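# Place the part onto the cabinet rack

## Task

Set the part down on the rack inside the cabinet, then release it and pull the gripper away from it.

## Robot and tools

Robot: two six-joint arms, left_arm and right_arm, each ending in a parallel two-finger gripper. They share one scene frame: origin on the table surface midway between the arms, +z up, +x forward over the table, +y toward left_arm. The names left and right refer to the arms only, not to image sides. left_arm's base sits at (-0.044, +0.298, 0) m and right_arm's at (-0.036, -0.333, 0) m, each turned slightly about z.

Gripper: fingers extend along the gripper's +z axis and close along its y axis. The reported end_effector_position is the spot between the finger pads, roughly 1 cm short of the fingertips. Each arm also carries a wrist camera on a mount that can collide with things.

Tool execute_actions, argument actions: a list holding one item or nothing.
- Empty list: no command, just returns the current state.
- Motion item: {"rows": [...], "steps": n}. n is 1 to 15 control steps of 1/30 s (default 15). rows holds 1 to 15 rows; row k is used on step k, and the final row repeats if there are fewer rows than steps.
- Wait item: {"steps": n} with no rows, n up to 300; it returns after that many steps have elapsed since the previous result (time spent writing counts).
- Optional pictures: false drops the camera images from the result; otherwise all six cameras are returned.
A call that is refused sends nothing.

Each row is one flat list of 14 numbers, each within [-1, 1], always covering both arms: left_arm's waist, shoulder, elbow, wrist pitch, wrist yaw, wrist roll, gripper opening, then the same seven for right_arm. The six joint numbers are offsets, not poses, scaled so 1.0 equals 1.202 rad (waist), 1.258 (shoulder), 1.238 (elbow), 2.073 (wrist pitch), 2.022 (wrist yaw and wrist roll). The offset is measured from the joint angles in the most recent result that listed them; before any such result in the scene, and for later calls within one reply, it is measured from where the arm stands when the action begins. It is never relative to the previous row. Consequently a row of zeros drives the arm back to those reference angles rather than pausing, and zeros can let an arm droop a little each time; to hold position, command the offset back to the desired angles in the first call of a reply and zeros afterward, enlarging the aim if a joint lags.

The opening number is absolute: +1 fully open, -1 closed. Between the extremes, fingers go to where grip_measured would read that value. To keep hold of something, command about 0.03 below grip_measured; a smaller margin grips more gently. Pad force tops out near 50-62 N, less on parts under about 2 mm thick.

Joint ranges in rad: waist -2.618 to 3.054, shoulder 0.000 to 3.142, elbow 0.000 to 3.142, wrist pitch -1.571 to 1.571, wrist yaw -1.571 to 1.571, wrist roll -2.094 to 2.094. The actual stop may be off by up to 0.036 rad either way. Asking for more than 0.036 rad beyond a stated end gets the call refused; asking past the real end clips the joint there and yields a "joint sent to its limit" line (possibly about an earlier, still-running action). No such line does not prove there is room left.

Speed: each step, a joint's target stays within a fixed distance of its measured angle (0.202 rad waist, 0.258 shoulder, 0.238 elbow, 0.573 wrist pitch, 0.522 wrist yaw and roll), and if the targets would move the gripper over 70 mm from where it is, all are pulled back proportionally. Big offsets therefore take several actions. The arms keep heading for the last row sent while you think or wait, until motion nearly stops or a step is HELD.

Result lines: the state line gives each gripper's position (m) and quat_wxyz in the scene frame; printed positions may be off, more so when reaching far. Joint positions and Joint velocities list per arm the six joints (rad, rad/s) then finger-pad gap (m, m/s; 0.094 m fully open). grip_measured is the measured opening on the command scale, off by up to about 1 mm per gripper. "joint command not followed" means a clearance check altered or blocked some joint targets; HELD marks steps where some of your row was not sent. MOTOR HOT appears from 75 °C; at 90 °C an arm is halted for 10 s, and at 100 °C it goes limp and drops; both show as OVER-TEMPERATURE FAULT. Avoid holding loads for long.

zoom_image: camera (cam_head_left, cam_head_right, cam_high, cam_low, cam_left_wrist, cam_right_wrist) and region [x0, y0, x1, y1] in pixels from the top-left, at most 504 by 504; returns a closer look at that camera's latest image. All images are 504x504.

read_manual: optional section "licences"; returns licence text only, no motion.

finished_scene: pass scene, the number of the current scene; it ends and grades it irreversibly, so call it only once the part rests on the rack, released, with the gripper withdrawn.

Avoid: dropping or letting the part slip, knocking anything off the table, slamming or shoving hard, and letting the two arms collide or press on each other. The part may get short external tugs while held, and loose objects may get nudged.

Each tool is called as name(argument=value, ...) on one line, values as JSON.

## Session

execute_actions(actions=[])

Scene clock: 0.00 s of 4480.00 s.
left_arm: end_effector_position=(+0.3365, -0.0625, +0.1865) grip_measured=+1.000 end_effector_quat_wxyz=(+0.628, +0.533, +0.496, +0.276) | right_arm: end_effector_position=(+0.2204, -0.4088, +0.1820) grip_measured=+1.000 end_effector_quat_wxyz=(+0.074, -0.587, +0.806, -0.016)
Joint positions: left_arm=[-0.843  1.891  0.926  0.897 -0.525  1.201  0.094] | right_arm=[-0.156  1.464  1.411 -1.409 -0.106 -1.613  0.094]
Joint velocities: left_arm=[-0.007  0.002 -0.017 -0.007 -0.007  0.051  0.   ] | right_arm=[-0.007 -0.007 -0.012 -0.022  0.007 -0.037  0.   ]

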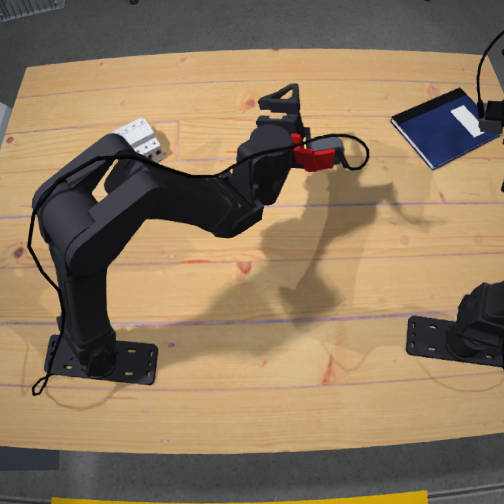

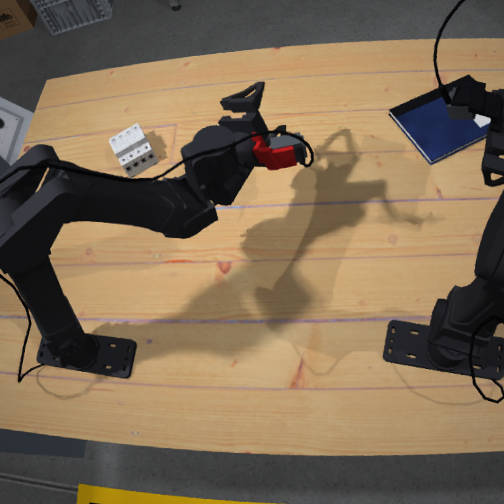

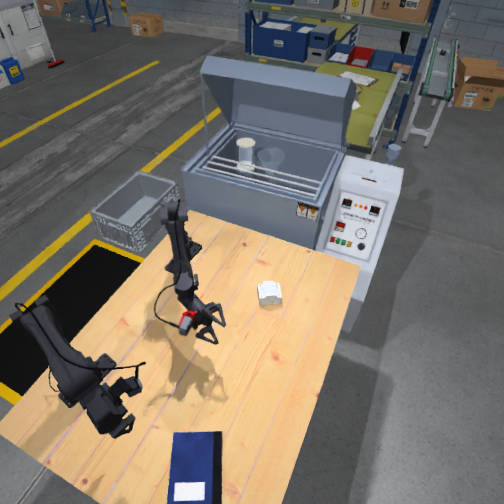

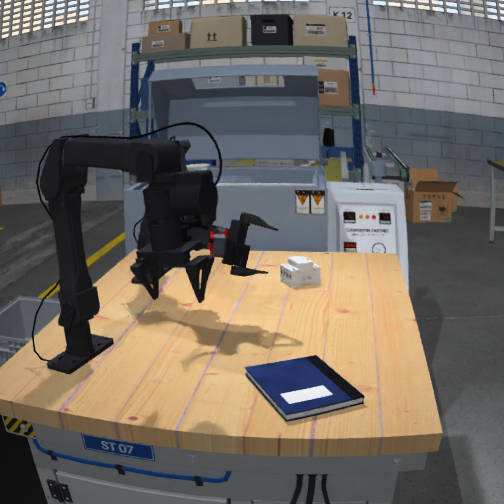

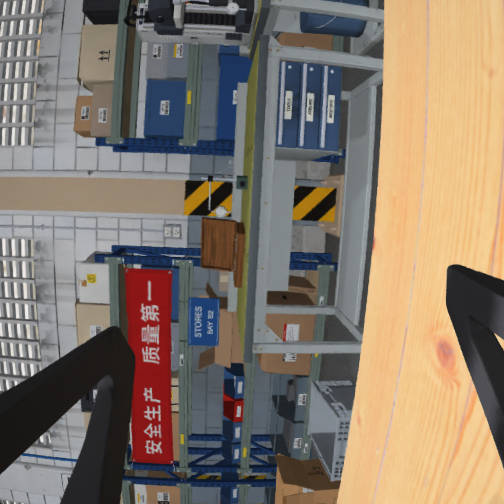

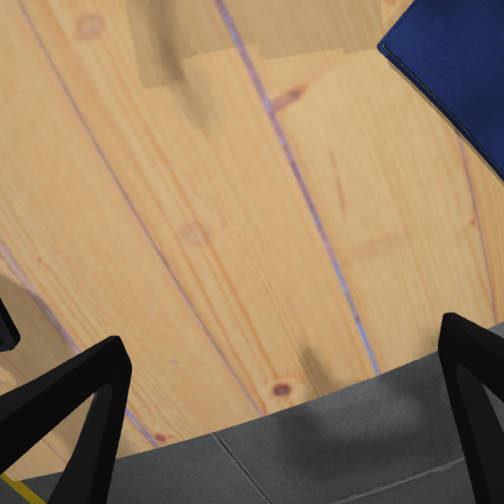

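zoom_image(camera="cam_head_right", region=[70, 90, 200, 220])

zoom_image(camera="cam_head_left", region=[70, 90, 200, 220])

zoom_image(camera="cam_high", region=[160, 60, 420, 320])

zoom_image(camera="cam_low", region=[100, 120, 400, 320])

Region (70, 90, 200, 220) of cam_head_right's 504x504 image, scaled by 3.877, with more detail than that image has.

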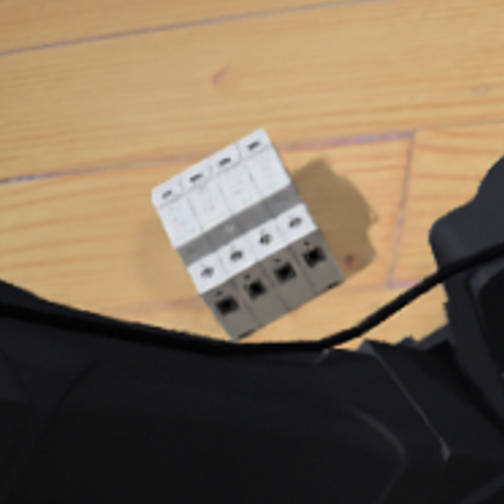

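Region (70, 90, 200, 220) of cam_head_left's 504x504 image, scaled by 3.877, with more detail than that image has.

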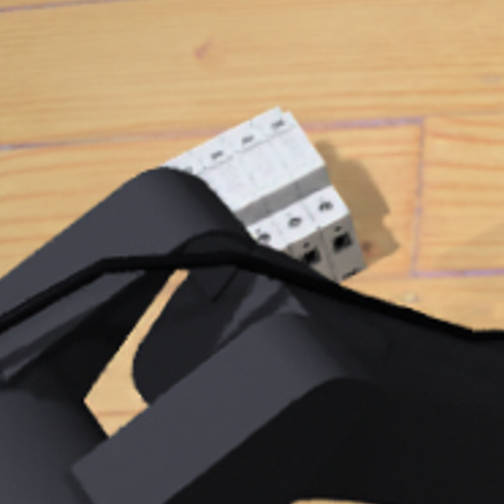

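Region (160, 60, 420, 320) of cam_high's 504x504 image, scaled by 1.938, with more detail than that image has.

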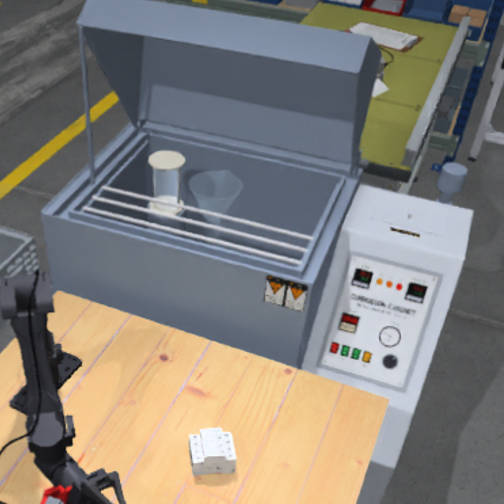

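Region (100, 120, 400, 320) of cam_low's 504x504 image, scaled by 1.680, with more detail than that image has.

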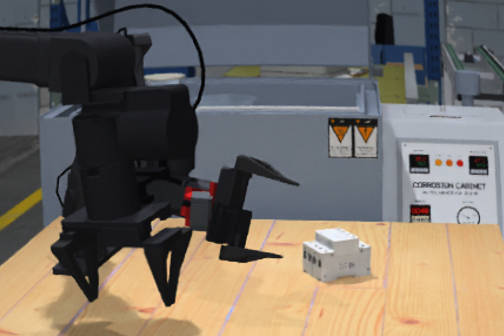

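execute_actions(actions=[{"rows":[[0.002,-0.002,0.004,-0.003,0,-0.004,1,0,0,0,0,0,0,1],[0.005,-0.005,0.009,-0.009,0,-0.013,1,0,0,0,0,0,0,1],[0.01,-0.009,0.016,-0.018,-0.001,-0.025,1,0,0,0,0,0,0,1],[0.016,-0.014,0.024,-0.03,-0.001,-0.042,1,0,0,0,0,0,0,1],[0.023,-0.02,0.033,-0.043,-0.002,-0.06,1,0,0,0,0,0,0,1],[0.031,-0.026,0.043,-0.058,-0.003,-0.081,1,0,0,0,0,0,0,1],[0.04,-0.032,0.053,-0.073,-0.004,-0.103,1,0,0,0,0,0,0,1],[0.048,-0.038,0.063,-0.09,-0.005,-0.126,1,0,0,0,0,0,0,1],[0.058,-0.044,0.073,-0.107,-0.006,-0.15,1,0,0,0,0,0,0,1],[0.067,-0.05,0.083,-0.124,-0.007,-0.174,1,0,0,0,0,0,0,1],[0.076,-0.056,0.093,-0.141,-0.008,-0.198,1,0,0,0,0,0,0,1],[0.085,-0.062,0.103,-0.158,-0.009,-0.222,1,0,0,0,0,0,0,1],[0.094,-0.068,0.112,-0.175,-0.01,-0.246,1,0,0,0,0,0,0,1],[0.104,-0.074,0.121,-0.192,-0.011,-0.27,1,0,0,0,0,0,0,1],[0.113,-0.08,0.13,-0.209,-0.012,-0.294,1,0,0,0,0,0,0,1]],"steps":15}], pictures=false)

execute_actions(actions=[{"rows":[[0.038,-0.026,0.038,-0.104,-0.006,-0.146,1,0,0,0,0,0,0,1],[0.048,-0.031,0.046,-0.123,-0.007,-0.173,1,0,0,0,0,0,0,1],[0.058,-0.036,0.054,-0.141,-0.008,-0.199,1,0,0,0,0,0,0,1],[0.068,-0.041,0.062,-0.16,-0.009,-0.225,1,0,0,0,0,0,0,1],[0.078,-0.046,0.069,-0.179,-0.01,-0.252,1,0,0,0,0,0,0,1],[0.088,-0.05,0.076,-0.198,-0.011,-0.278,1,0,0,0,0,0,0,1],[0.098,-0.054,0.083,-0.216,-0.012,-0.305,1,0,0,0,0,0,0,1],[0.108,-0.058,0.089,-0.235,-0.013,-0.331,1,0,0,0,0,0,0,1],[0.118,-0.062,0.095,-0.254,-0.014,-0.358,1,0,0,0,0,0,0,1],[0.128,-0.065,0.1,-0.272,-0.015,-0.384,1,0,0,0,0,0,0,1],[0.138,-0.068,0.105,-0.291,-0.016,-0.41,1,0,0,0,0,0,0,1],[0.148,-0.07,0.109,-0.31,-0.016,-0.437,1,0,0,0,0,0,0,1],[0.158,-0.072,0.112,-0.329,-0.017,-0.463,1,0,0,0,0,0,0,1],[0.168,-0.074,0.114,-0.347,-0.017,-0.489,1,0,0,0,0,0,0,1],[0.178,-0.075,0.115,-0.366,-0.018,-0.516,1,0,0,0,0,0,0,1]],"steps":15}], pictures=false)

execute_actions(actions=[{"rows":[[0.038,-0.008,0.012,-0.104,-0.006,-0.146,1,0,0,0,0,0,0,1],[0.048,-0.008,0.012,-0.122,-0.006,-0.172,1,0,0,0,0,0,0,1],[0.058,-0.008,0.012,-0.141,-0.007,-0.198,1,0,0,0,0,0,0,1],[0.068,-0.008,0.012,-0.159,-0.007,-0.224,1,0,0,0,0,0,0,1],[0.078,-0.008,0.012,-0.178,-0.008,-0.25,1,0,0,0,0,0,0,1],[0.088,-0.008,0.012,-0.196,-0.008,-0.276,1,0,0,0,0,0,0,1],[0.098,-0.008,0.012,-0.215,-0.009,-0.302,1,0,0,0,0,0,0,1],[0.108,-0.008,0.012,-0.232,-0.009,-0.327,1,0,0,0,0,0,0,1],[0.117,-0.008,0.012,-0.25,-0.01,-0.352,1,0,0,0,0,0,0,1],[0.126,-0.008,0.012,-0.267,-0.01,-0.376,1,0,0,0,0,0,0,1],[0.135,-0.008,0.012,-0.283,-0.01,-0.399,1,0,0,0,0,0,0,1],[0.143,-0.008,0.012,-0.298,-0.01,-0.42,1,0,0,0,0,0,0,1],[0.151,-0.008,0.012,-0.312,-0.01,-0.44,1,0,0,0,0,0,0,1],[0.158,-0.008,0.012,-0.325,-0.01,-0.458,1,0,0,0,0,0,0,1],[0.165,-0.008,0.012,-0.336,-0.01,-0.474,1,0,0,0,0,0,0,1]],"steps":15}], pictures=false)

execute_actions(actions=[{"steps":18}])

Scene clock: 37.90 s of 4480.00 s.
left_arm: end_effector_position=(+0.3802, -0.0238, +0.2101) grip_measured=+1.000 end_effector_quat_wxyz=(+0.627, +0.416, +0.628, +0.195) | right_arm: end_effector_position=(+0.2203, -0.4089, +0.1820) grip_measured=+1.000 end_effector_quat_wxyz=(+0.074, -0.587, +0.806, -0.017)
Joint positions: left_arm=[-0.733  1.824  1.049  0.616 -0.533  0.806  0.094] | right_arm=[-0.156  1.464  1.411 -1.409 -0.105 -1.613  0.094]
Joint velocities: left_arm=[ 0.32  -0.256  0.359 -0.901  0.007 -1.209  0.   ] | right_arm=[-0.012 -0.017 -0.002  0.037  0.022  0.007  0.   ]
Steps of this call (steps 1 to 90: nothing new was sent; then 34.40 s passed at rest; steps 91 to 105: all 15 steps of this action). Readings (joint positions):
91: left_arm=[-0.843 1.891 0.926 0.897 -0.525 1.201] | right_arm=[-0.156 1.464 1.411 -1.409 -0.106 -1.613]
92: left_arm=[-0.843 1.891 0.926 0.897 -0.525 1.199] | right_arm=[-0.156 1.464 1.411 -1.409 -0.105 -1.613]
94: left_arm=[-0.842 1.891 0.927 0.889 -0.525 1.181] | right_arm=[-0.156 1.464 1.411 -1.409 -0.105 -1.613]
98: left_arm=[-0.817 1.885 0.959 0.814 -0.525 1.088] | right_arm=[-0.156 1.464 1.411 -1.409 -0.105 -1.613]
105: the state above

Scene clock: 38.40 s of 4480.00 s.
left_arm: end_effector_position=(+0.4112, +0.0797, +0.1787) grip_measured=+1.000 end_effector_quat_wxyz=(+0.525, +0.132, +0.838, +0.076) | right_arm: end_effector_position=(+0.2203, -0.4090, +0.1820) grip_measured=+1.000 end_effector_quat_wxyz=(+0.073, -0.587, +0.806, -0.017)
Joint positions: left_arm=[-0.547  1.753  1.168  0.044 -0.553 -0.006  0.094] | right_arm=[-0.156  1.464  1.411 -1.409 -0.104 -1.613  0.094]
Joint velocities: left_arm=[ 0.339 -0.11   0.095 -1.077 -0.081 -1.458  0.   ] | right_arm=[-0.007 -0.012  0.002  0.022 -0.037 -0.022  0.   ]
Steps of this call (steps 1 to 15: all 15 steps of this action). Readings (joint positions):
1: left_arm=[-0.721 1.816 1.061 0.582 -0.534 0.752] | right_arm=[-0.156 1.464 1.411 -1.409 -0.104 -1.613]
2: left_arm=[-0.708 1.808 1.073 0.547 -0.534 0.697] | right_arm=[-0.156 1.464 1.411 -1.409 -0.104 -1.613]
4: left_arm=[-0.681 1.797 1.094 0.473 -0.537 0.587] | right_arm=[-0.156 1.464 1.411 -1.409 -0.104 -1.613]
8: left_arm=[-0.630 1.780 1.127 0.316 -0.543 0.371] | right_arm=[-0.156 1.464 1.411 -1.409 -0.104 -1.613]
15: the state above

Scene clock: 38.90 s of 4480.00 s.
left_arm: end_effector_position=(+0.3644, +0.2028, +0.0980) grip_measured=+1.000 end_effector_quat_wxyz=(+0.343, -0.214, +0.911, +0.084) | right_arm: end_effector_position=(+0.2202, -0.4092, +0.1820) grip_measured=+1.000 end_effector_quat_wxyz=(+0.073, -0.587, +0.806, -0.017)
Joint positions: left_arm=[-0.369  1.751  1.17  -0.506 -0.558 -0.78   0.094] | right_arm=[-0.156  1.464  1.411 -1.409 -0.103 -1.613  0.094]
Joint velocities: left_arm=[ 0.256 -0.012  0.002 -0.93   0.066 -1.194  0.   ] | right_arm=[ 0.002 -0.017 -0.022 -0.022 -0.022 -0.051  0.   ]
Steps of this call (steps 1 to 15: all 15 steps of this action). Readings (joint positions):
1: left_arm=[-0.534 1.751 1.170 0.009 -0.553 -0.060] | right_arm=[-0.156 1.464 1.411 -1.409 -0.104 -1.613]
2: left_arm=[-0.521 1.751 1.170 -0.025 -0.554 -0.116] | right_arm=[-0.156 1.464 1.411 -1.409 -0.104 -1.613]
4: left_arm=[-0.494 1.751 1.170 -0.103 -0.554 -0.224] | right_arm=[-0.156 1.464 1.411 -1.409 -0.103 -1.613]
8: left_arm=[-0.443 1.751 1.170 -0.258 -0.556 -0.439] | right_arm=[-0.156 1.464 1.411 -1.409 -0.103 -1.613]
15: the state above

Scene clock: 39.50 s of 4480.00 s.
left_arm: end_effector_position=(+0.3433, +0.2209, +0.0868) grip_measured=+1.000 end_effector_quat_wxyz=(+0.306, -0.287, +0.902, +0.098) | right_arm: end_effector_position=(+0.2202, -0.4092, +0.1820) grip_measured=+1.000 end_effector_quat_wxyz=(+0.073, -0.587, +0.806, -0.017)
Joint positions: left_arm=[-0.352  1.751  1.17  -0.63  -0.559 -0.953  0.094] | right_arm=[-0.156  1.464  1.411 -1.409 -0.103 -1.613  0.094]
Joint velocities: left_arm=[-0.007 -0.012 -0.012 -0.007  0.007 -0.037  0.   ] | right_arm=[-0.022  0.027 -0.017  0.007 -0.022 -0.066  0.   ]
Steps of this call (steps 1 to 18: the robot went on to your last target). Readings (joint positions):
1: left_arm=[-0.362 1.751 1.170 -0.533 -0.558 -0.815] | right_arm=[-0.156 1.464 1.411 -1.409 -0.103 -1.613]
2: left_arm=[-0.356 1.751 1.170 -0.556 -0.559 -0.844] | right_arm=[-0.156 1.464 1.411 -1.409 -0.103 -1.613]
4: left_arm=[-0.352 1.751 1.170 -0.586 -0.559 -0.885] | right_arm=[-0.156 1.464 1.411 -1.409 -0.103 -1.613]
8: left_arm=[-0.352 1.751 1.170 -0.615 -0.559 -0.927] | right_arm=[-0.156 1.464 1.411 -1.409 -0.103 -1.613]
18: the state above

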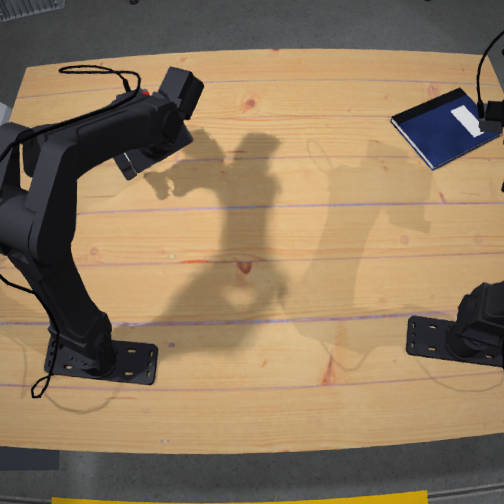

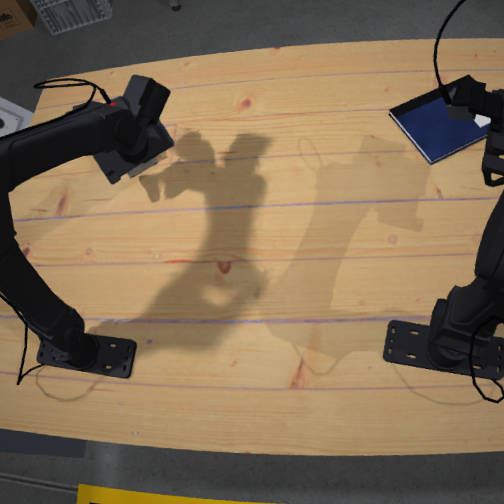

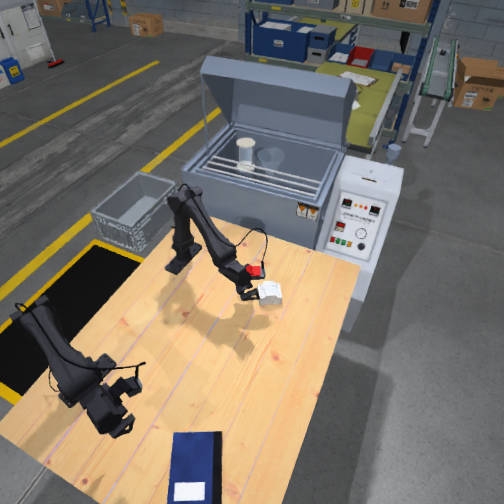

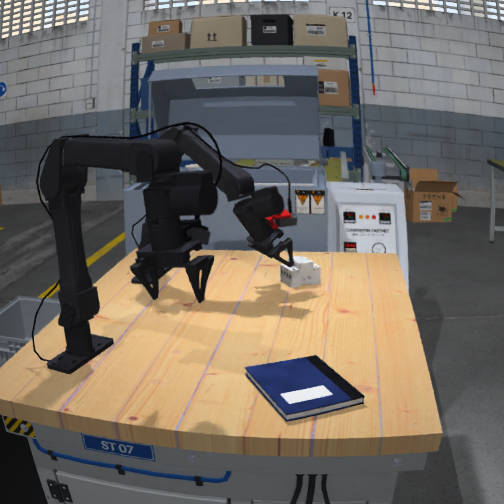

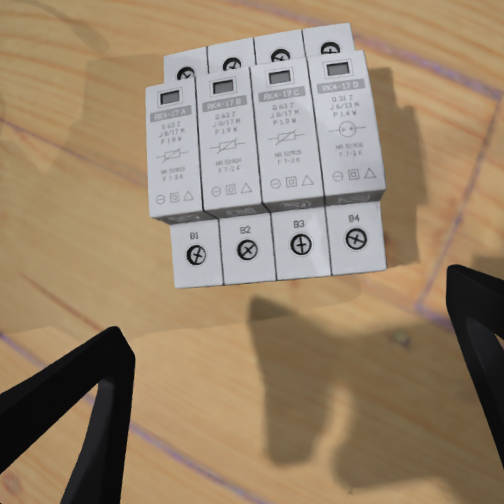

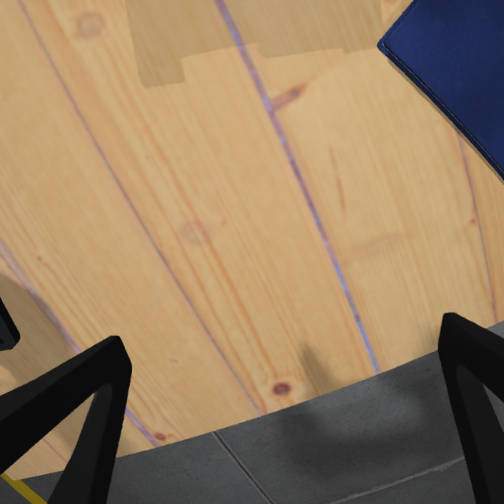

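execute_actions(actions=[{"rows":[[0.003,0,0,0.01,0.004,0.009,1,0,0,0,0,0,0,1],[0.006,0,-0.002,0.021,0.007,0.018,1,0,0,0,0,0,0,1],[0.01,0.001,-0.005,0.033,0.009,0.028,1,0,0,0,0,0,0,1],[0.015,0.002,-0.01,0.046,0.011,0.038,1,0,0,0,0,0,0,1],[0.021,0.004,-0.017,0.059,0.013,0.048,1,0,0,0,0,0,0,1],[0.028,0.006,-0.025,0.072,0.015,0.058,1,0,0,0,0,0,0,1],[0.035,0.009,-0.034,0.084,0.017,0.067,1,0,0,0,0,0,0,1],[0.042,0.012,-0.043,0.095,0.019,0.076,1,0,0,0,0,0,0,1],[0.049,0.015,-0.052,0.105,0.021,0.084,1,0,0,0,0,0,0,1],[0.056,0.018,-0.06,0.113,0.022,0.09,1,0,0,0,0,0,0,1],[0.062,0.02,-0.068,0.12,0.023,0.094,1,0,0,0,0,0,0,1],[0.068,0.022,-0.075,0.124,0.024,0.097,1,0,0,0,0,0,0,1],[0.073,0.024,-0.08,0.127,0.025,0.099,1,0,0,0,0,0,0,1],[0.076,0.025,-0.083,0.127,0.025,0.099,1,0,0,0,0,0,0,1],[0.078,0.026,-0.085,0.127,0.025,0.099,1,0,0,0,0,0,0,1]],"steps":15}], pictures=false)

execute_actions(actions=[{"steps":12}])

Scene clock: 71.50 s of 4480.00 s.
left_arm: end_effector_position=(+0.3614, +0.2405, +0.0633) grip_measured=+1.000 end_effector_quat_wxyz=(+0.318, -0.256, +0.908, +0.090) | right_arm: end_effector_position=(+0.2202, -0.4094, +0.1819) grip_measured=+1.000 end_effector_quat_wxyz=(+0.073, -0.587, +0.806, -0.017)
Joint positions: left_arm=[-0.27   1.776  1.079 -0.418 -0.514 -0.788  0.094] | right_arm=[-0.156  1.464  1.411 -1.409 -0.102 -1.613  0.094]
Joint velocities: left_arm=[ 0.154  0.115 -0.178  0.183  0.037  0.183  0.   ] | right_arm=[-0.002  0.002 -0.017  0.007 -0.037  0.022  0.   ]
Steps of this call (steps 1 to 15: the robot went on to your last target; steps 16 to 90: nothing new was sent; then 28.50 s passed at rest; steps 91 to 105: all 15 steps of this action). Readings (joint positions):
91: left_arm=[-0.352 1.751 1.170 -0.631 -0.558 -0.953] | right_arm=[-0.156 1.464 1.411 -1.409 -0.103 -1.613]
92: left_arm=[-0.352 1.751 1.170 -0.627 -0.555 -0.948] | right_arm=[-0.156 1.464 1.411 -1.409 -0.103 -1.613]
94: left_arm=[-0.351 1.751 1.170 -0.608 -0.547 -0.929] | right_arm=[-0.156 1.464 1.411 -1.409 -0.103 -1.613]
98: left_arm=[-0.328 1.751 1.147 -0.527 -0.532 -0.871] | right_arm=[-0.156 1.464 1.411 -1.409 -0.103 -1.613]
105: the state above

Scene clock: 71.90 s of 4480.00 s.
left_arm: end_effector_position=(+0.3648, +0.2408, +0.0604) grip_measured=+1.000 end_effector_quat_wxyz=(+0.321, -0.248, +0.910, +0.087) | right_arm: end_effector_position=(+0.2202, -0.4094, +0.1819) grip_measured=+1.000 end_effector_quat_wxyz=(+0.073, -0.587, +0.806, -0.017)
Joint positions: left_arm=[-0.264  1.783  1.07  -0.385 -0.507 -0.761  0.094] | right_arm=[-0.156  1.464  1.411 -1.409 -0.102 -1.613  0.094]
Joint velocities: left_arm=[-0.002  0.007 -0.017 -0.051  0.007 -0.007  0.   ] | right_arm=[-0.012 -0.012  0.007  0.022 -0.022 -0.037  0.   ]
Steps of this call (steps 1 to 12: the robot went on to your last target). Readings (joint positions):
1: left_arm=[-0.266 1.780 1.074 -0.413 -0.513 -0.782] | right_arm=[-0.156 1.464 1.411 -1.409 -0.102 -1.613]
2: left_arm=[-0.264 1.782 1.071 -0.409 -0.512 -0.777] | right_arm=[-0.156 1.464 1.411 -1.409 -0.102 -1.613]
4: left_arm=[-0.264 1.783 1.070 -0.403 -0.510 -0.771] | right_arm=[-0.156 1.464 1.411 -1.409 -0.102 -1.613]
8: left_arm=[-0.264 1.783 1.070 -0.390 -0.508 -0.764] | right_arm=[-0.156 1.464 1.411 -1.409 -0.102 -1.613]
12: the state above

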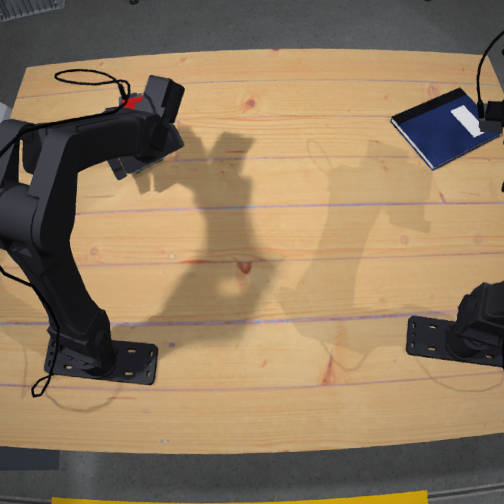

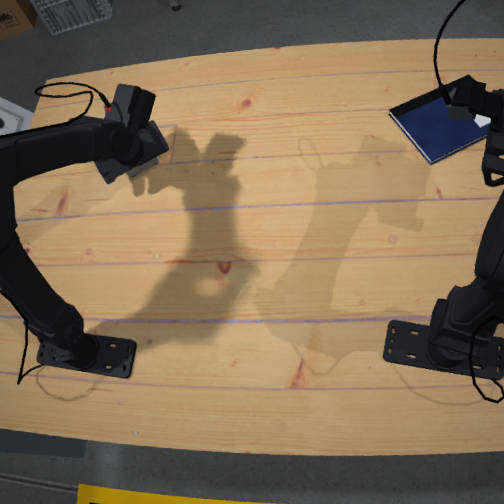

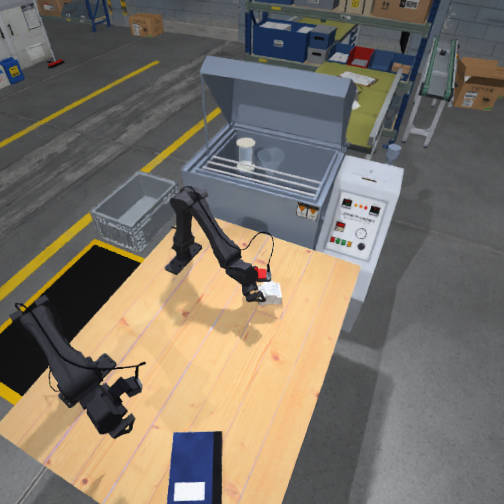

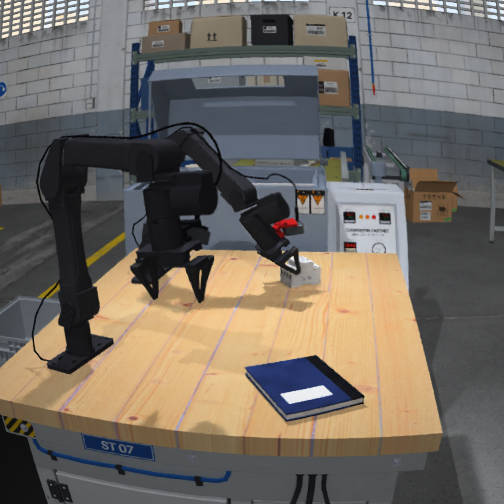

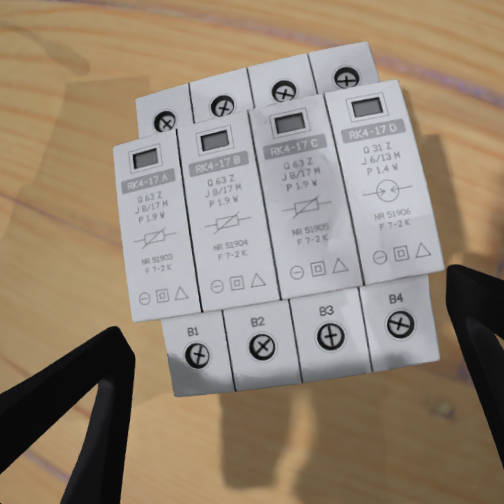

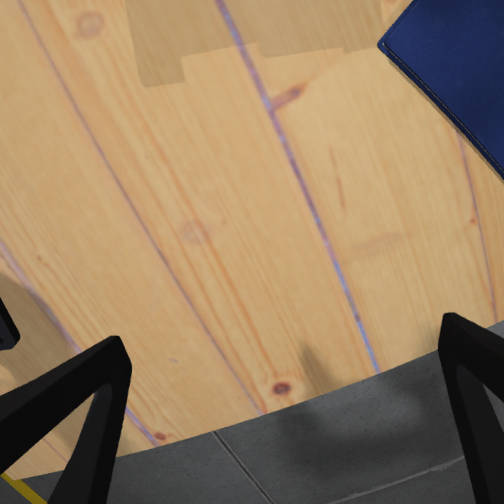

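execute_actions(actions=[{"rows":[[0.003,0.001,0.012,0.01,0,0.005,1,0,0,0,0,0,0,1],[0.005,0.003,0.015,0.016,0.001,0.008,1,0,0,0,0,0,0,1],[0.008,0.007,0.017,0.022,0.001,0.011,1,0,0,0,0,0,0,1],[0.012,0.013,0.019,0.028,0.002,0.015,1,0,0,0,0,0,0,1],[0.017,0.021,0.021,0.035,0.003,0.018,1,0,0,0,0,0,0,1],[0.022,0.03,0.023,0.042,0.004,0.022,1,0,0,0,0,0,0,1],[0.027,0.039,0.025,0.048,0.005,0.025,1,0,0,0,0,0,0,1],[0.032,0.048,0.027,0.054,0.006,0.028,1,0,0,0,0,0,0,1],[0.037,0.057,0.029,0.06,0.007,0.031,1,0,0,0,0,0,0,1],[0.042,0.066,0.031,0.065,0.008,0.034,1,0,0,0,0,0,0,1],[0.046,0.074,0.033,0.069,0.009,0.036,1,0,0,0,0,0,0,1],[0.05,0.081,0.034,0.071,0.009,0.037,1,0,0,0,0,0,0,1],[0.053,0.087,0.035,0.072,0.009,0.038,1,0,0,0,0,0,0,1],[0.054,0.091,0.035,0.072,0.009,0.038,1,0,0,0,0,0,0,1],[0.055,0.094,0.035,0.072,0.009,0.038,1,0,0,0,0,0,0,1]],"steps":15}], pictures=false)

execute_actions(actions=[{"steps":8}], pictures=false)

execute_actions(actions=[{"rows":[[0,0,0,0.005,0,0,0.94,0,0,0,0,0,0,1],[0,0,0,0.005,0,0,0.88,0,0,0,0,0,0,1],[0,0,0,0.005,0,0,0.82,0,0,0,0,0,0,1],[0,0,0,0.005,0,0,0.76,0,0,0,0,0,0,1],[0,0,0,0.005,0,0,0.71,0,0,0,0,0,0,1],[0,0,0,0.005,0,0,0.66,0,0,0,0,0,0,1],[0,0,0,0.005,0,0,0.62,0,0,0,0,0,0,1],[0,0,0,0.005,0,0,0.59,0,0,0,0,0,0,1],[0,0,0,0.005,0,0,0.57,0,0,0,0,0,0,1],[0,0,0,0.005,0,0,0.55,0,0,0,0,0,0,1],[0,0,0,0.005,0,0,0.53,0,0,0,0,0,0,1],[0,0,0,0.005,0,0,0.51,0,0,0,0,0,0,1],[0,0,0,0.005,0,0,0.5,0,0,0,0,0,0,1],[0,0,0,0.005,0,0,0.49,0,0,0,0,0,0,1]],"steps":15}])

Scene clock: 88.40 s of 4480.00 s.
left_arm: end_effector_position=(+0.3891, +0.2549, +0.0364) grip_measured=+1.000 end_effector_quat_wxyz=(+0.325, -0.249, +0.908, +0.091) | right_arm: end_effector_position=(+0.2201, -0.4095, +0.1819) grip_measured=+1.000 end_effector_quat_wxyz=(+0.072, -0.587, +0.806, -0.017)
Joint positions: left_arm=[-0.207  1.89   1.091 -0.268 -0.491 -0.702  0.094] | right_arm=[-0.156  1.464  1.411 -1.409 -0.101 -1.613  0.094]
Joint velocities: left_arm=[ 0.095  0.203  0.007  0.051 -0.007  0.081  0.   ] | right_arm=[ 0.007  0.002  0.007  0.051 -0.007 -0.037  0.   ]
Steps of this call (steps 1 to 30: the robot went on to your last target; steps 31 to 90: nothing new was sent; then 13.00 s passed at rest; steps 91 to 105: all 15 steps of this action). Readings (joint positions):
91: left_arm=[-0.264 1.783 1.070 -0.382 -0.507 -0.759] | right_arm=[-0.156 1.464 1.411 -1.409 -0.102 -1.613]
92: left_arm=[-0.264 1.783 1.070 -0.380 -0.506 -0.758] | right_arm=[-0.156 1.464 1.411 -1.409 -0.102 -1.613]
94: left_arm=[-0.263 1.784 1.070 -0.370 -0.505 -0.752] | right_arm=[-0.156 1.464 1.411 -1.409 -0.102 -1.613]
98: left_arm=[-0.247 1.812 1.081 -0.330 -0.499 -0.733] | right_arm=[-0.156 1.464 1.411 -1.409 -0.101 -1.613]
105: the state above

Scene clock: 88.67 s of 4480.00 s.
left_arm: end_effector_position=(+0.3909, +0.2552, +0.0331) grip_measured=+1.000 end_effector_quat_wxyz=(+0.325, -0.246, +0.909, +0.091) | right_arm: end_effector_position=(+0.2201, -0.4095, +0.1819) grip_measured=+1.000 end_effector_quat_wxyz=(+0.072, -0.587, +0.806, -0.017)
Joint positions: left_arm=[-0.204  1.901  1.091 -0.255 -0.488 -0.693  0.094] | right_arm=[-0.156  1.464  1.411 -1.409 -0.101 -1.613  0.094]
Joint velocities: left_arm=[ 0.027  0.002 -0.007  0.051 -0.037  0.037  0.   ] | right_arm=[-0.022 -0.002  0.017  0.007  0.066 -0.066  0.   ]
Steps of this call (steps 1 to 8: the robot went on to your last target). Readings (joint positions):
1: left_arm=[-0.205 1.896 1.091 -0.266 -0.491 -0.700] | right_arm=[-0.156 1.464 1.411 -1.409 -0.101 -1.613]
2: left_arm=[-0.204 1.899 1.091 -0.264 -0.490 -0.698] | right_arm=[-0.156 1.464 1.411 -1.409 -0.101 -1.613]
4: left_arm=[-0.204 1.901 1.091 -0.262 -0.489 -0.695] | right_arm=[-0.156 1.464 1.411 -1.409 -0.101 -1.613]
8: the state above

Scene clock: 89.17 s of 4480.00 s.
left_arm: end_effector_position=(+0.3915, +0.2536, +0.0328) grip_measured=+0.530 end_effector_quat_wxyz=(+0.324, -0.245, +0.909, +0.086) | right_arm: end_effector_position=(+0.2201, -0.4096, +0.1819) grip_measured=+1.000 end_effector_quat_wxyz=(+0.072, -0.587, +0.806, -0.018)
Joint positions: left_arm=[-0.204  1.901  1.091 -0.251 -0.479 -0.693  0.072] | right_arm=[-0.156  1.464  1.411 -1.409 -0.101 -1.613  0.094]
Joint velocities: left_arm=[-0.007 -0.017 -0.012 -0.007 -0.007 -0.037  0.001] | right_arm=[-0.007 -0.027 -0.002 -0.051 -0.066 -0.037  0.   ]
Steps of this call (steps 1 to 15: all 15 steps of this action). Readings (joint positions):
1: left_arm=[-0.204 1.901 1.091 -0.254 -0.488 -0.693] | right_arm=[-0.156 1.464 1.411 -1.409 -0.101 -1.613]
2: left_arm=[-0.204 1.901 1.091 -0.254 -0.488 -0.693] | right_arm=[-0.156 1.464 1.411 -1.409 -0.101 -1.613]
4: left_arm=[-0.204 1.901 1.091 -0.254 -0.487 -0.693] | right_arm=[-0.156 1.464 1.411 -1.409 -0.101 -1.613]
8: left_arm=[-0.204 1.901 1.091 -0.252 -0.482 -0.693] | right_arm=[-0.156 1.464 1.411 -1.409 -0.101 -1.613]
15: the state above

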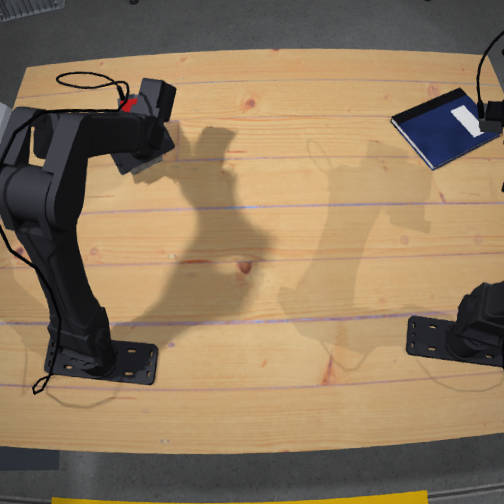

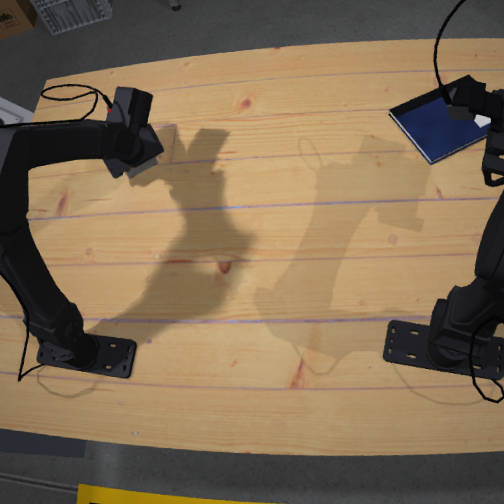

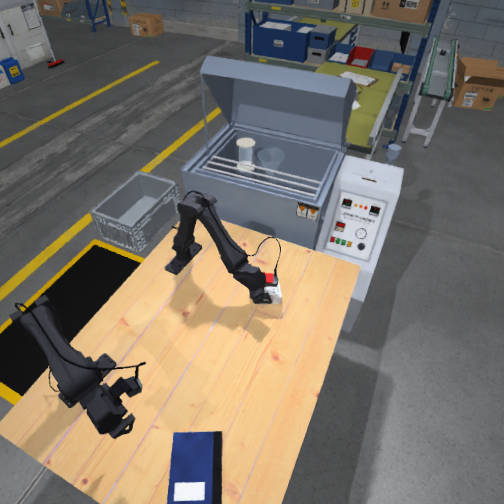

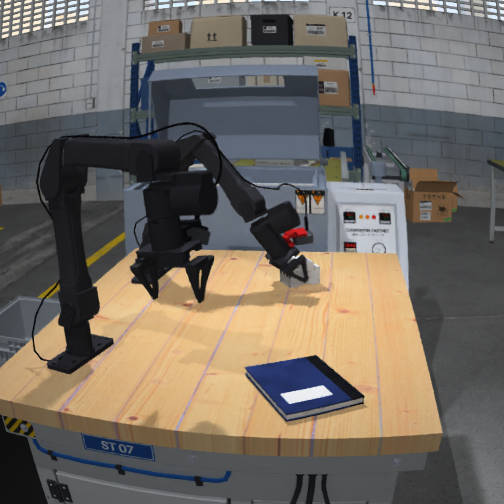

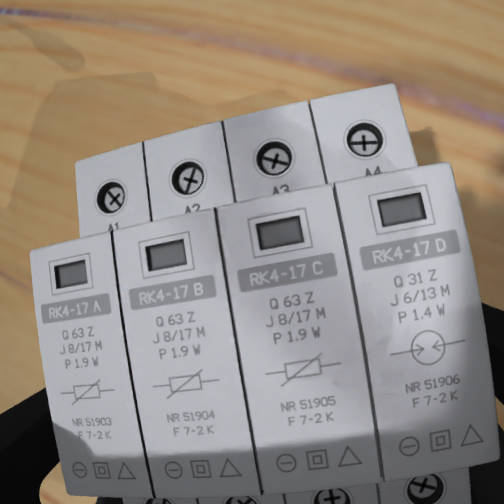

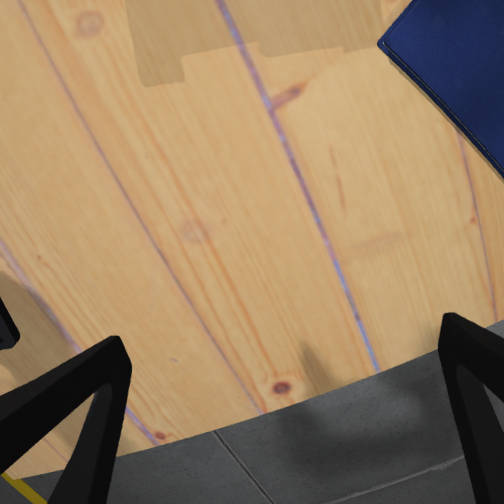

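execute_actions(actions=[{"rows":[[0,-0.004,0.006,-0.003,0,0,0.495,0,0,0,0,0,0,1],[0,-0.011,0.014,-0.009,0.001,0.001,0.495,0,0,0,0,0,0,1],[0.001,-0.02,0.025,-0.019,0.002,0.003,0.495,0,0,0,0,0,0,1],[0.003,-0.031,0.039,-0.032,0.004,0.006,0.495,0,0,0,0,0,0,1],[0.007,-0.043,0.054,-0.047,0.006,0.009,0.495,0,0,0,0,0,0,1],[0.012,-0.055,0.071,-0.063,0.009,0.013,0.495,0,0,0,0,0,0,1],[0.018,-0.068,0.088,-0.079,0.012,0.017,0.495,0,0,0,0,0,0,1],[0.026,-0.081,0.105,-0.096,0.015,0.021,0.495,0,0,0,0,0,0,1],[0.035,-0.094,0.122,-0.112,0.018,0.025,0.495,0,0,0,0,0,0,1],[0.045,-0.107,0.14,-0.129,0.021,0.029,0.495,0,0,0,0,0,0,1],[0.057,-0.12,0.158,-0.145,0.024,0.033,0.495,0,0,0,0,0,0,1],[0.07,-0.133,0.176,-0.162,0.027,0.037,0.495,0,0,0,0,0,0,1],[0.084,-0.146,0.194,-0.179,0.03,0.042,0.495,0,0,0,0,0,0,1],[0.099,-0.159,0.212,-0.196,0.033,0.046,0.495,0,0,0,0,0,0,1],[0.116,-0.172,0.229,-0.212,0.035,0.05,0.495,0,0,0,0,0,0,1]],"steps":15}], pictures=false)

execute_actions(actions=[{"rows":[[0.048,-0.071,0.074,-0.057,0.012,0.018,0.495,0,0,0,0,0,0,1],[0.067,-0.082,0.088,-0.07,0.014,0.022,0.495,0,0,0,0,0,0,1],[0.087,-0.093,0.102,-0.083,0.016,0.025,0.495,0,0,0,0,0,0,1],[0.108,-0.104,0.116,-0.096,0.018,0.029,0.495,0,0,0,0,0,0,1],[0.13,-0.115,0.13,-0.109,0.02,0.032,0.495,0,0,0,0,0,0,1],[0.153,-0.126,0.144,-0.121,0.022,0.036,0.495,0,0,0,0,0,0,1],[0.176,-0.137,0.158,-0.133,0.024,0.039,0.495,0,0,0,0,0,0,1],[0.2,-0.147,0.172,-0.145,0.026,0.043,0.495,0,0,0,0,0,0,1],[0.224,-0.157,0.185,-0.157,0.028,0.046,0.495,0,0,0,0,0,0,1],[0.248,-0.167,0.198,-0.168,0.03,0.05,0.495,0,0,0,0,0,0,1],[0.273,-0.177,0.211,-0.179,0.032,0.053,0.495,0,0,0,0,0,0,1],[0.298,-0.187,0.224,-0.19,0.034,0.057,0.495,0,0,0,0,0,0,1],[0.323,-0.197,0.237,-0.201,0.036,0.06,0.495,0,0,0,0,0,0,1],[0.348,-0.206,0.25,-0.212,0.038,0.064,0.495,0,0,0,0,0,0,1],[0.374,-0.215,0.262,-0.222,0.04,0.067,0.495,0,0,0,0,0,0,1]],"steps":15}], pictures=false)

execute_actions(actions=[{"rows":[[0.068,-0.057,0.063,-0.038,0.011,0.02,0.495,0,0,0,0,0,0,1],[0.095,-0.065,0.073,-0.047,0.012,0.023,0.495,0,0,0,0,0,0,1],[0.122,-0.073,0.083,-0.055,0.014,0.026,0.495,0,0,0,0,0,0,1],[0.149,-0.08,0.092,-0.062,0.015,0.028,0.495,0,0,0,0,0,0,1],[0.176,-0.087,0.101,-0.069,0.016,0.031,0.495,0,0,0,0,0,0,1],[0.203,-0.093,0.11,-0.075,0.018,0.033,0.495,0,0,0,0,0,0,1],[0.23,-0.098,0.118,-0.08,0.019,0.035,0.495,0,0,0,0,0,0,1],[0.257,-0.103,0.126,-0.085,0.02,0.037,0.495,0,0,0,0,0,0,1],[0.284,-0.107,0.133,-0.089,0.021,0.039,0.495,0,0,0,0,0,0,1],[0.311,-0.11,0.14,-0.092,0.022,0.041,0.495,0,0,0,0,0,0,1],[0.338,-0.113,0.147,-0.095,0.023,0.043,0.495,0,0,0,0,0,0,1],[0.364,-0.115,0.154,-0.097,0.024,0.044,0.495,0,0,0,0,0,0,1],[0.39,-0.116,0.161,-0.098,0.025,0.045,0.495,0,0,0,0,0,0,1],[0.415,-0.116,0.168,-0.099,0.025,0.046,0.495,0,0,0,0,0,0,1],[0.44,-0.115,0.175,-0.099,0.025,0.047,0.495,0,0,0,0,0,0,1]],"steps":15}], pictures=false)

execute_actions(actions=[{"rows":[[0.066,-0.01,0.052,0.017,0,0.008,0.495,0,0,0,0,0,0,1],[0.089,-0.006,0.061,0.016,0,0.009,0.495,0,0,0,0,0,0,1],[0.111,0,0.071,0.016,0,0.01,0.495,0,0,0,0,0,0,1],[0.132,0.007,0.082,0.015,-0.001,0.011,0.495,0,0,0,0,0,0,1],[0.151,0.016,0.094,0.015,-0.001,0.012,0.495,0,0,0,0,0,0,1],[0.169,0.026,0.107,0.014,-0.002,0.012,0.495,0,0,0,0,0,0,1],[0.186,0.037,0.12,0.014,-0.002,0.013,0.495,0,0,0,0,0,0,1],[0.201,0.049,0.134,0.013,-0.003,0.013,0.495,0,0,0,0,0,0,1],[0.215,0.062,0.148,0.013,-0.003,0.014,0.495,0,0,0,0,0,0,1],[0.227,0.076,0.163,0.012,-0.003,0.014,0.495,0,0,0,0,0,0,1],[0.238,0.091,0.178,0.012,-0.004,0.015,0.495,0,0,0,0,0,0,1],[0.248,0.107,0.193,0.012,-0.004,0.015,0.495,0,0,0,0,0,0,1],[0.257,0.124,0.209,0.012,-0.005,0.015,0.495,0,0,0,0,0,0,1],[0.264,0.141,0.225,0.012,-0.005,0.015,0.495,0,0,0,0,0,0,1],[0.27,0.159,0.24,0.012,-0.005,0.015,0.495,0,0,0,0,0,0,1]],"steps":15}], pictures=false)

execute_actions(actions=[{"rows":[[0.025,0.033,0.07,0.029,-0.008,0,0.495,0,0,0,0,0,0,1],[0.03,0.05,0.085,0.03,-0.008,0,0.495,0,0,0,0,0,0,1],[0.035,0.066,0.1,0.031,-0.009,0,0.495,0,0,0,0,0,0,1],[0.039,0.082,0.115,0.032,-0.009,0,0.495,0,0,0,0,0,0,1],[0.043,0.097,0.13,0.033,-0.01,0,0.495,0,0,0,0,0,0,1],[0.047,0.111,0.144,0.034,-0.01,0,0.495,0,0,0,0,0,0,1],[0.05,0.124,0.157,0.035,-0.011,0,0.495,0,0,0,0,0,0,1],[0.053,0.136,0.169,0.036,-0.011,0,0.495,0,0,0,0,0,0,1],[0.056,0.147,0.181,0.037,-0.012,0,0.495,0,0,0,0,0,0,1],[0.058,0.157,0.192,0.038,-0.012,0,0.495,0,0,0,0,0,0,1],[0.06,0.166,0.202,0.039,-0.012,0,0.495,0,0,0,0,0,0,1],[0.061,0.174,0.211,0.039,-0.012,0,0.495,0,0,0,0,0,0,1],[0.062,0.181,0.218,0.04,-0.012,0,0.495,0,0,0,0,0,0,1],[0.063,0.186,0.223,0.04,-0.012,0,0.495,0,0,0,0,0,0,1],[0.063,0.189,0.225,0.04,-0.012,0,0.495,0,0,0,0,0,0,1]],"steps":15}], pictures=false)

execute_actions(actions=[{"steps":10}])

Scene clock: 128.93 s of 4480.00 s.
left_arm: end_effector_position=(+0.3953, +0.2786, +0.1183) grip_measured=+0.530 end_effector_quat_wxyz=(+0.307, -0.251, +0.915, +0.068) | right_arm: end_effector_position=(+0.2200, -0.4097, +0.1819) grip_measured=+1.000 end_effector_quat_wxyz=(+0.072, -0.587, +0.806, -0.018)
Joint positions: left_arm=[-0.111  1.763  1.3   -0.584 -0.387 -0.63   0.072] | right_arm=[-0.156  1.464  1.411 -1.409 -0.1   -1.613  0.094]
Joint velocities: left_arm=[ 0.54  -0.574  0.735 -0.842  0.081  0.168 -0.   ] | right_arm=[-0.002 -0.012  0.007 -0.022 -0.022 -0.007  0.   ]
Steps of this call (steps 1 to 15: the robot went on to your last target; steps 16 to 90: nothing new was sent; then 36.27 s passed at rest; steps 91 to 105: all 15 steps of this action). Readings (joint positions):
91: left_arm=[-0.204 1.901 1.091 -0.251 -0.479 -0.693] | right_arm=[-0.156 1.464 1.411 -1.409 -0.101 -1.613]
92: left_arm=[-0.204 1.901 1.091 -0.251 -0.479 -0.693] | right_arm=[-0.156 1.464 1.411 -1.409 -0.100 -1.613]
94: left_arm=[-0.204 1.901 1.098 -0.262 -0.477 -0.693] | right_arm=[-0.156 1.464 1.411 -1.409 -0.100 -1.613]
98: left_arm=[-0.198 1.881 1.144 -0.366 -0.440 -0.678] | right_arm=[-0.156 1.464 1.411 -1.409 -0.100 -1.613]
105: the state above

Scene clock: 129.43 s of 4480.00 s.
left_arm: end_effector_position=(+0.3354, +0.4285, +0.2436) grip_measured=+0.530 end_effector_quat_wxyz=(+0.311, -0.377, +0.867, +0.094) | right_arm: end_effector_position=(+0.2200, -0.4099, +0.1819) grip_measured=+1.000 end_effector_quat_wxyz=(+0.071, -0.587, +0.806, -0.018)
Joint positions: left_arm=[ 0.285  1.559  1.558 -0.972 -0.303 -0.53   0.072] | right_arm=[-0.156  1.464  1.411 -1.409 -0.099 -1.613  0.094]
Joint velocities: left_arm=[ 0.847 -0.33   0.422 -0.637  0.095  0.212  0.   ] | right_arm=[ 0.007 -0.007 -0.012  0.022  0.037 -0.022  0.   ]
Steps of this call (steps 1 to 15: all 15 steps of this action). Readings (joint positions):
1: left_arm=[-0.091 1.743 1.323 -0.610 -0.379 -0.624] | right_arm=[-0.156 1.464 1.411 -1.409 -0.100 -1.613]
2: left_arm=[-0.071 1.724 1.345 -0.633 -0.371 -0.617] | right_arm=[-0.156 1.464 1.411 -1.409 -0.100 -1.613]
4: left_arm=[-0.029 1.689 1.386 -0.681 -0.355 -0.605] | right_arm=[-0.156 1.464 1.411 -1.409 -0.099 -1.613]
8: left_arm=[0.073 1.636 1.452 -0.787 -0.329 -0.578] | right_arm=[-0.156 1.464 1.411 -1.409 -0.099 -1.613]
15: the state above

Scene clock: 129.93 s of 4480.00 s.
left_arm: end_effector_position=(+0.2072, +0.5543, +0.3115) grip_measured=+0.530 end_effector_quat_wxyz=(+0.304, -0.535, +0.773, +0.151) | right_arm: end_effector_position=(+0.2199, -0.4100, +0.1819) grip_measured=+1.000 end_effector_quat_wxyz=(+0.071, -0.587, +0.806, -0.018)
Joint positions: left_arm=[ 0.76   1.45   1.723 -1.19  -0.249 -0.455  0.072] | right_arm=[-0.156  1.464  1.411 -1.409 -0.098 -1.613  0.094]
Joint velocities: left_arm=[ 0.867 -0.002  0.232 -0.198  0.066  0.183 -0.   ] | right_arm=[ 0.012 -0.007 -0.002  0.051  0.066  0.037  0.   ]
Steps of this call (steps 1 to 15: all 15 steps of this action). Readings (joint positions):
1: left_arm=[0.316 1.548 1.573 -0.994 -0.298 -0.524] | right_arm=[-0.156 1.464 1.411 -1.409 -0.099 -1.613]
2: left_arm=[0.346 1.536 1.587 -1.014 -0.292 -0.517] | right_arm=[-0.156 1.464 1.411 -1.409 -0.099 -1.613]
4: left_arm=[0.408 1.514 1.614 -1.051 -0.280 -0.505] | right_arm=[-0.156 1.464 1.411 -1.409 -0.099 -1.613]
8: left_arm=[0.536 1.477 1.661 -1.116 -0.263 -0.483] | right_arm=[-0.156 1.464 1.411 -1.409 -0.099 -1.613]
15: the state above

Scene clock: 130.43 s of 4480.00 s.
left_arm: end_effector_position=(+0.1449, +0.6548, +0.3323) grip_measured=+0.530 end_effector_quat_wxyz=(-0.296, +0.637, -0.684, -0.200) | right_arm: end_effector_position=(+0.2199, -0.4101, +0.1819) grip_measured=+1.000 end_effector_quat_wxyz=(+0.071, -0.587, +0.806, -0.019)
Joint positions: left_arm=[ 1.065  1.622  1.955 -1.208 -0.244 -0.435  0.072] | right_arm=[-0.156  1.464  1.411 -1.409 -0.098 -1.613  0.094]
Joint velocities: left_arm=[ 0.227  0.652  0.525 -0.007 -0.037  0.007 -0.   ] | right_arm=[-0.002  0.007  0.007  0.037  0.066  0.081  0.   ]
Steps of this call (steps 1 to 15: all 15 steps of this action). Readings (joint positions):
1: left_arm=[0.790 1.450 1.732 -1.194 -0.248 -0.453] | right_arm=[-0.156 1.464 1.411 -1.409 -0.098 -1.613]
2: left_arm=[0.818 1.451 1.741 -1.196 -0.246 -0.452] | right_arm=[-0.156 1.464 1.411 -1.409 -0.098 -1.613]
4: left_arm=[0.872 1.458 1.764 -1.199 -0.244 -0.448] | right_arm=[-0.156 1.464 1.411 -1.409 -0.098 -1.613]
8: left_arm=[0.964 1.493 1.827 -1.203 -0.243 -0.442] | right_arm=[-0.156 1.464 1.411 -1.409 -0.098 -1.613]
15: the state above

Scene clock: 130.93 s of 4480.00 s.
left_arm: end_effector_position=(+0.1539, +0.7234, +0.3120) grip_measured=+0.530 end_effector_quat_wxyz=(-0.280, +0.660, -0.665, -0.208) | right_arm: end_effector_position=(+0.2199, -0.4102, +0.1819) grip_measured=+1.000 end_effector_quat_wxyz=(+0.070, -0.587, +0.806, -0.019)
Joint positions: left_arm=[ 1.132  1.875  2.182 -1.2   -0.244 -0.435  0.072] | right_arm=[-0.156  1.464  1.411 -1.409 -0.097 -1.613  0.094]
Joint velocities: left_arm=[ 0.017  0.173  0.178  0.066  0.081  0.007 -0.001] | right_arm=[-0.002 -0.022 -0.012 -0.007  0.066 -0.022  0.   ]
Steps of this call (steps 1 to 15: all 15 steps of this action). Readings (joint positions):
1: left_arm=[1.074 1.644 1.973 -1.208 -0.244 -0.435] | right_arm=[-0.156 1.464 1.411 -1.409 -0.098 -1.613]
2: left_arm=[1.081 1.666 1.992 -1.208 -0.244 -0.435] | right_arm=[-0.156 1.464 1.411 -1.409 -0.098 -1.613]
4: left_arm=[1.095 1.709 2.028 -1.208 -0.244 -0.435] | right_arm=[-0.156 1.464 1.411 -1.409 -0.097 -1.613]
8: left_arm=[1.114 1.788 2.098 -1.206 -0.244 -0.435] | right_arm=[-0.156 1.464 1.411 -1.409 -0.097 -1.613]
15: the state above

Scene clock: 131.27 s of 4480.00 s.
left_arm: end_effector_position=(+0.1549, +0.7262, +0.3127) grip_measured=+0.530 end_effector_quat_wxyz=(-0.283, +0.660, -0.664, -0.209) | right_arm: end_effector_position=(+0.2198, -0.4102, +0.1818) grip_measured=+1.000 end_effector_quat_wxyz=(+0.070, -0.587, +0.806, -0.019)
Joint positions: left_arm=[ 1.133  1.884  2.193 -1.197 -0.244 -0.435  0.072] | right_arm=[-0.156  1.464  1.411 -1.409 -0.097 -1.613  0.094]
Joint velocities: left_arm=[ 0.002 -0.007  0.002  0.037  0.037 -0.051  0.   ] | right_arm=[-0.007  0.012 -0.002 -0.051 -0.007  0.022  0.   ]
Steps of this call (steps 1 to 10: the robot went on to your last target). Readings (joint positions):
1: left_arm=[1.133 1.880 2.186 -1.198 -0.244 -0.435] | right_arm=[-0.156 1.464 1.411 -1.409 -0.097 -1.613]
2: left_arm=[1.133 1.883 2.188 -1.198 -0.244 -0.435] | right_arm=[-0.156 1.464 1.411 -1.409 -0.097 -1.613]
4: left_arm=[1.133 1.884 2.189 -1.197 -0.244 -0.435] | right_arm=[-0.156 1.464 1.411 -1.409 -0.097 -1.613]
8: left_arm=[1.133 1.884 2.193 -1.197 -0.244 -0.435] | right_arm=[-0.156 1.464 1.411 -1.409 -0.097 -1.613]
10: the state above

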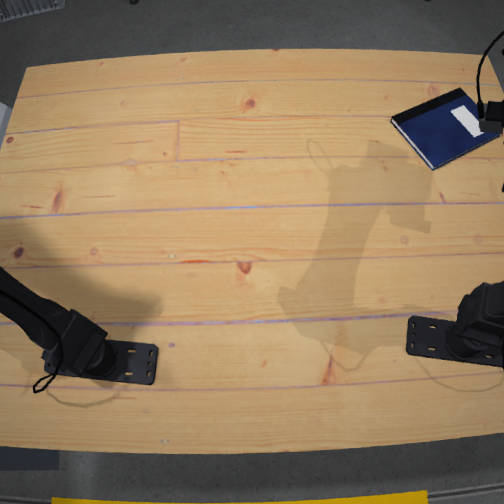

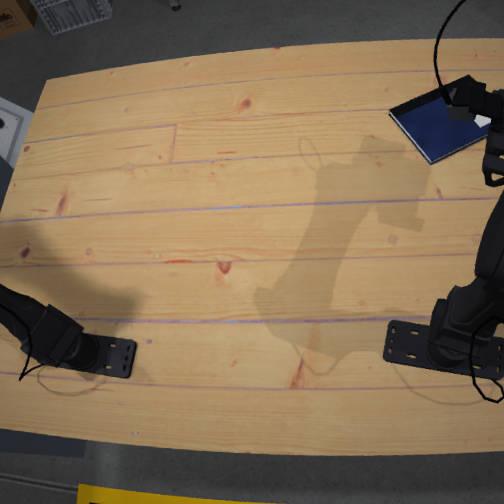

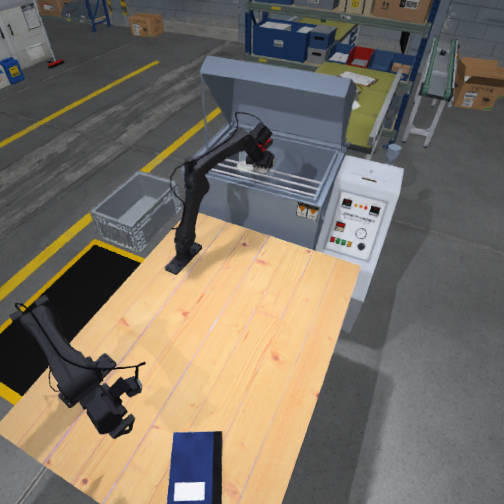

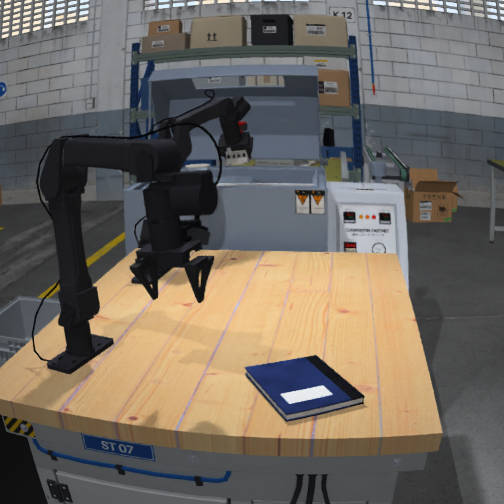

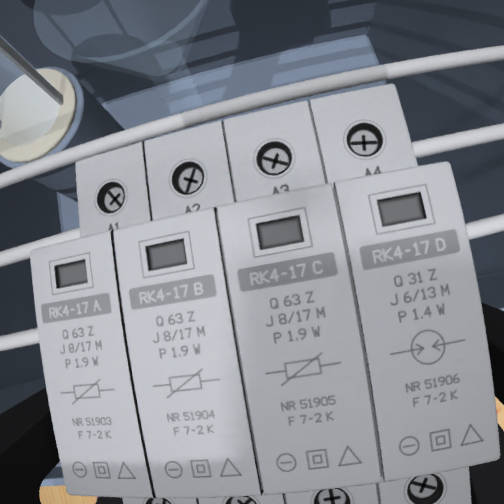

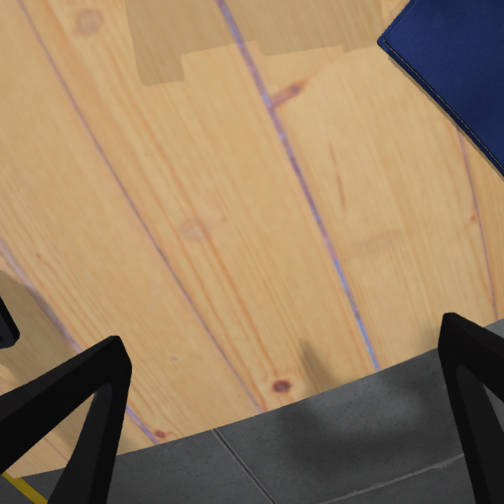

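zoom_image(camera="cam_left_wrist", region=[380, 30, 504, 250])

zoom_image(camera="cam_left_wrist", region=[0, 140, 124, 360])

Region (380, 30, 504, 250) of cam_left_wrist's 504x504 image, scaled by 2.291, with more detail than that image has; it fills the left 284 columns of this view, and the rest is white.

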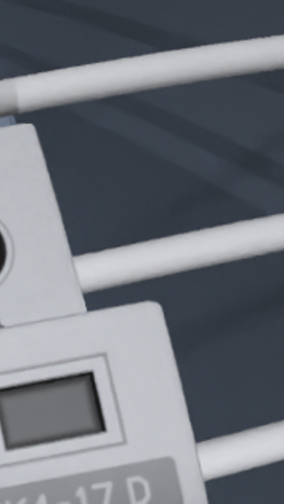

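Region (0, 140, 124, 360) of cam_left_wrist's 504x504 image, scaled by 2.291, with more detail than that image has; it fills the left 284 columns of this view, and the rest is white.

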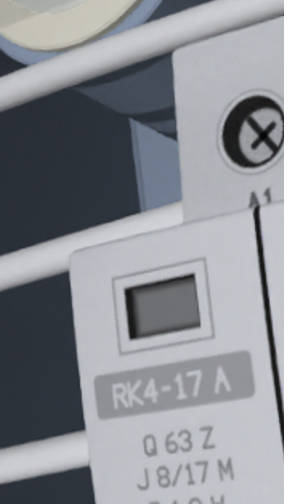

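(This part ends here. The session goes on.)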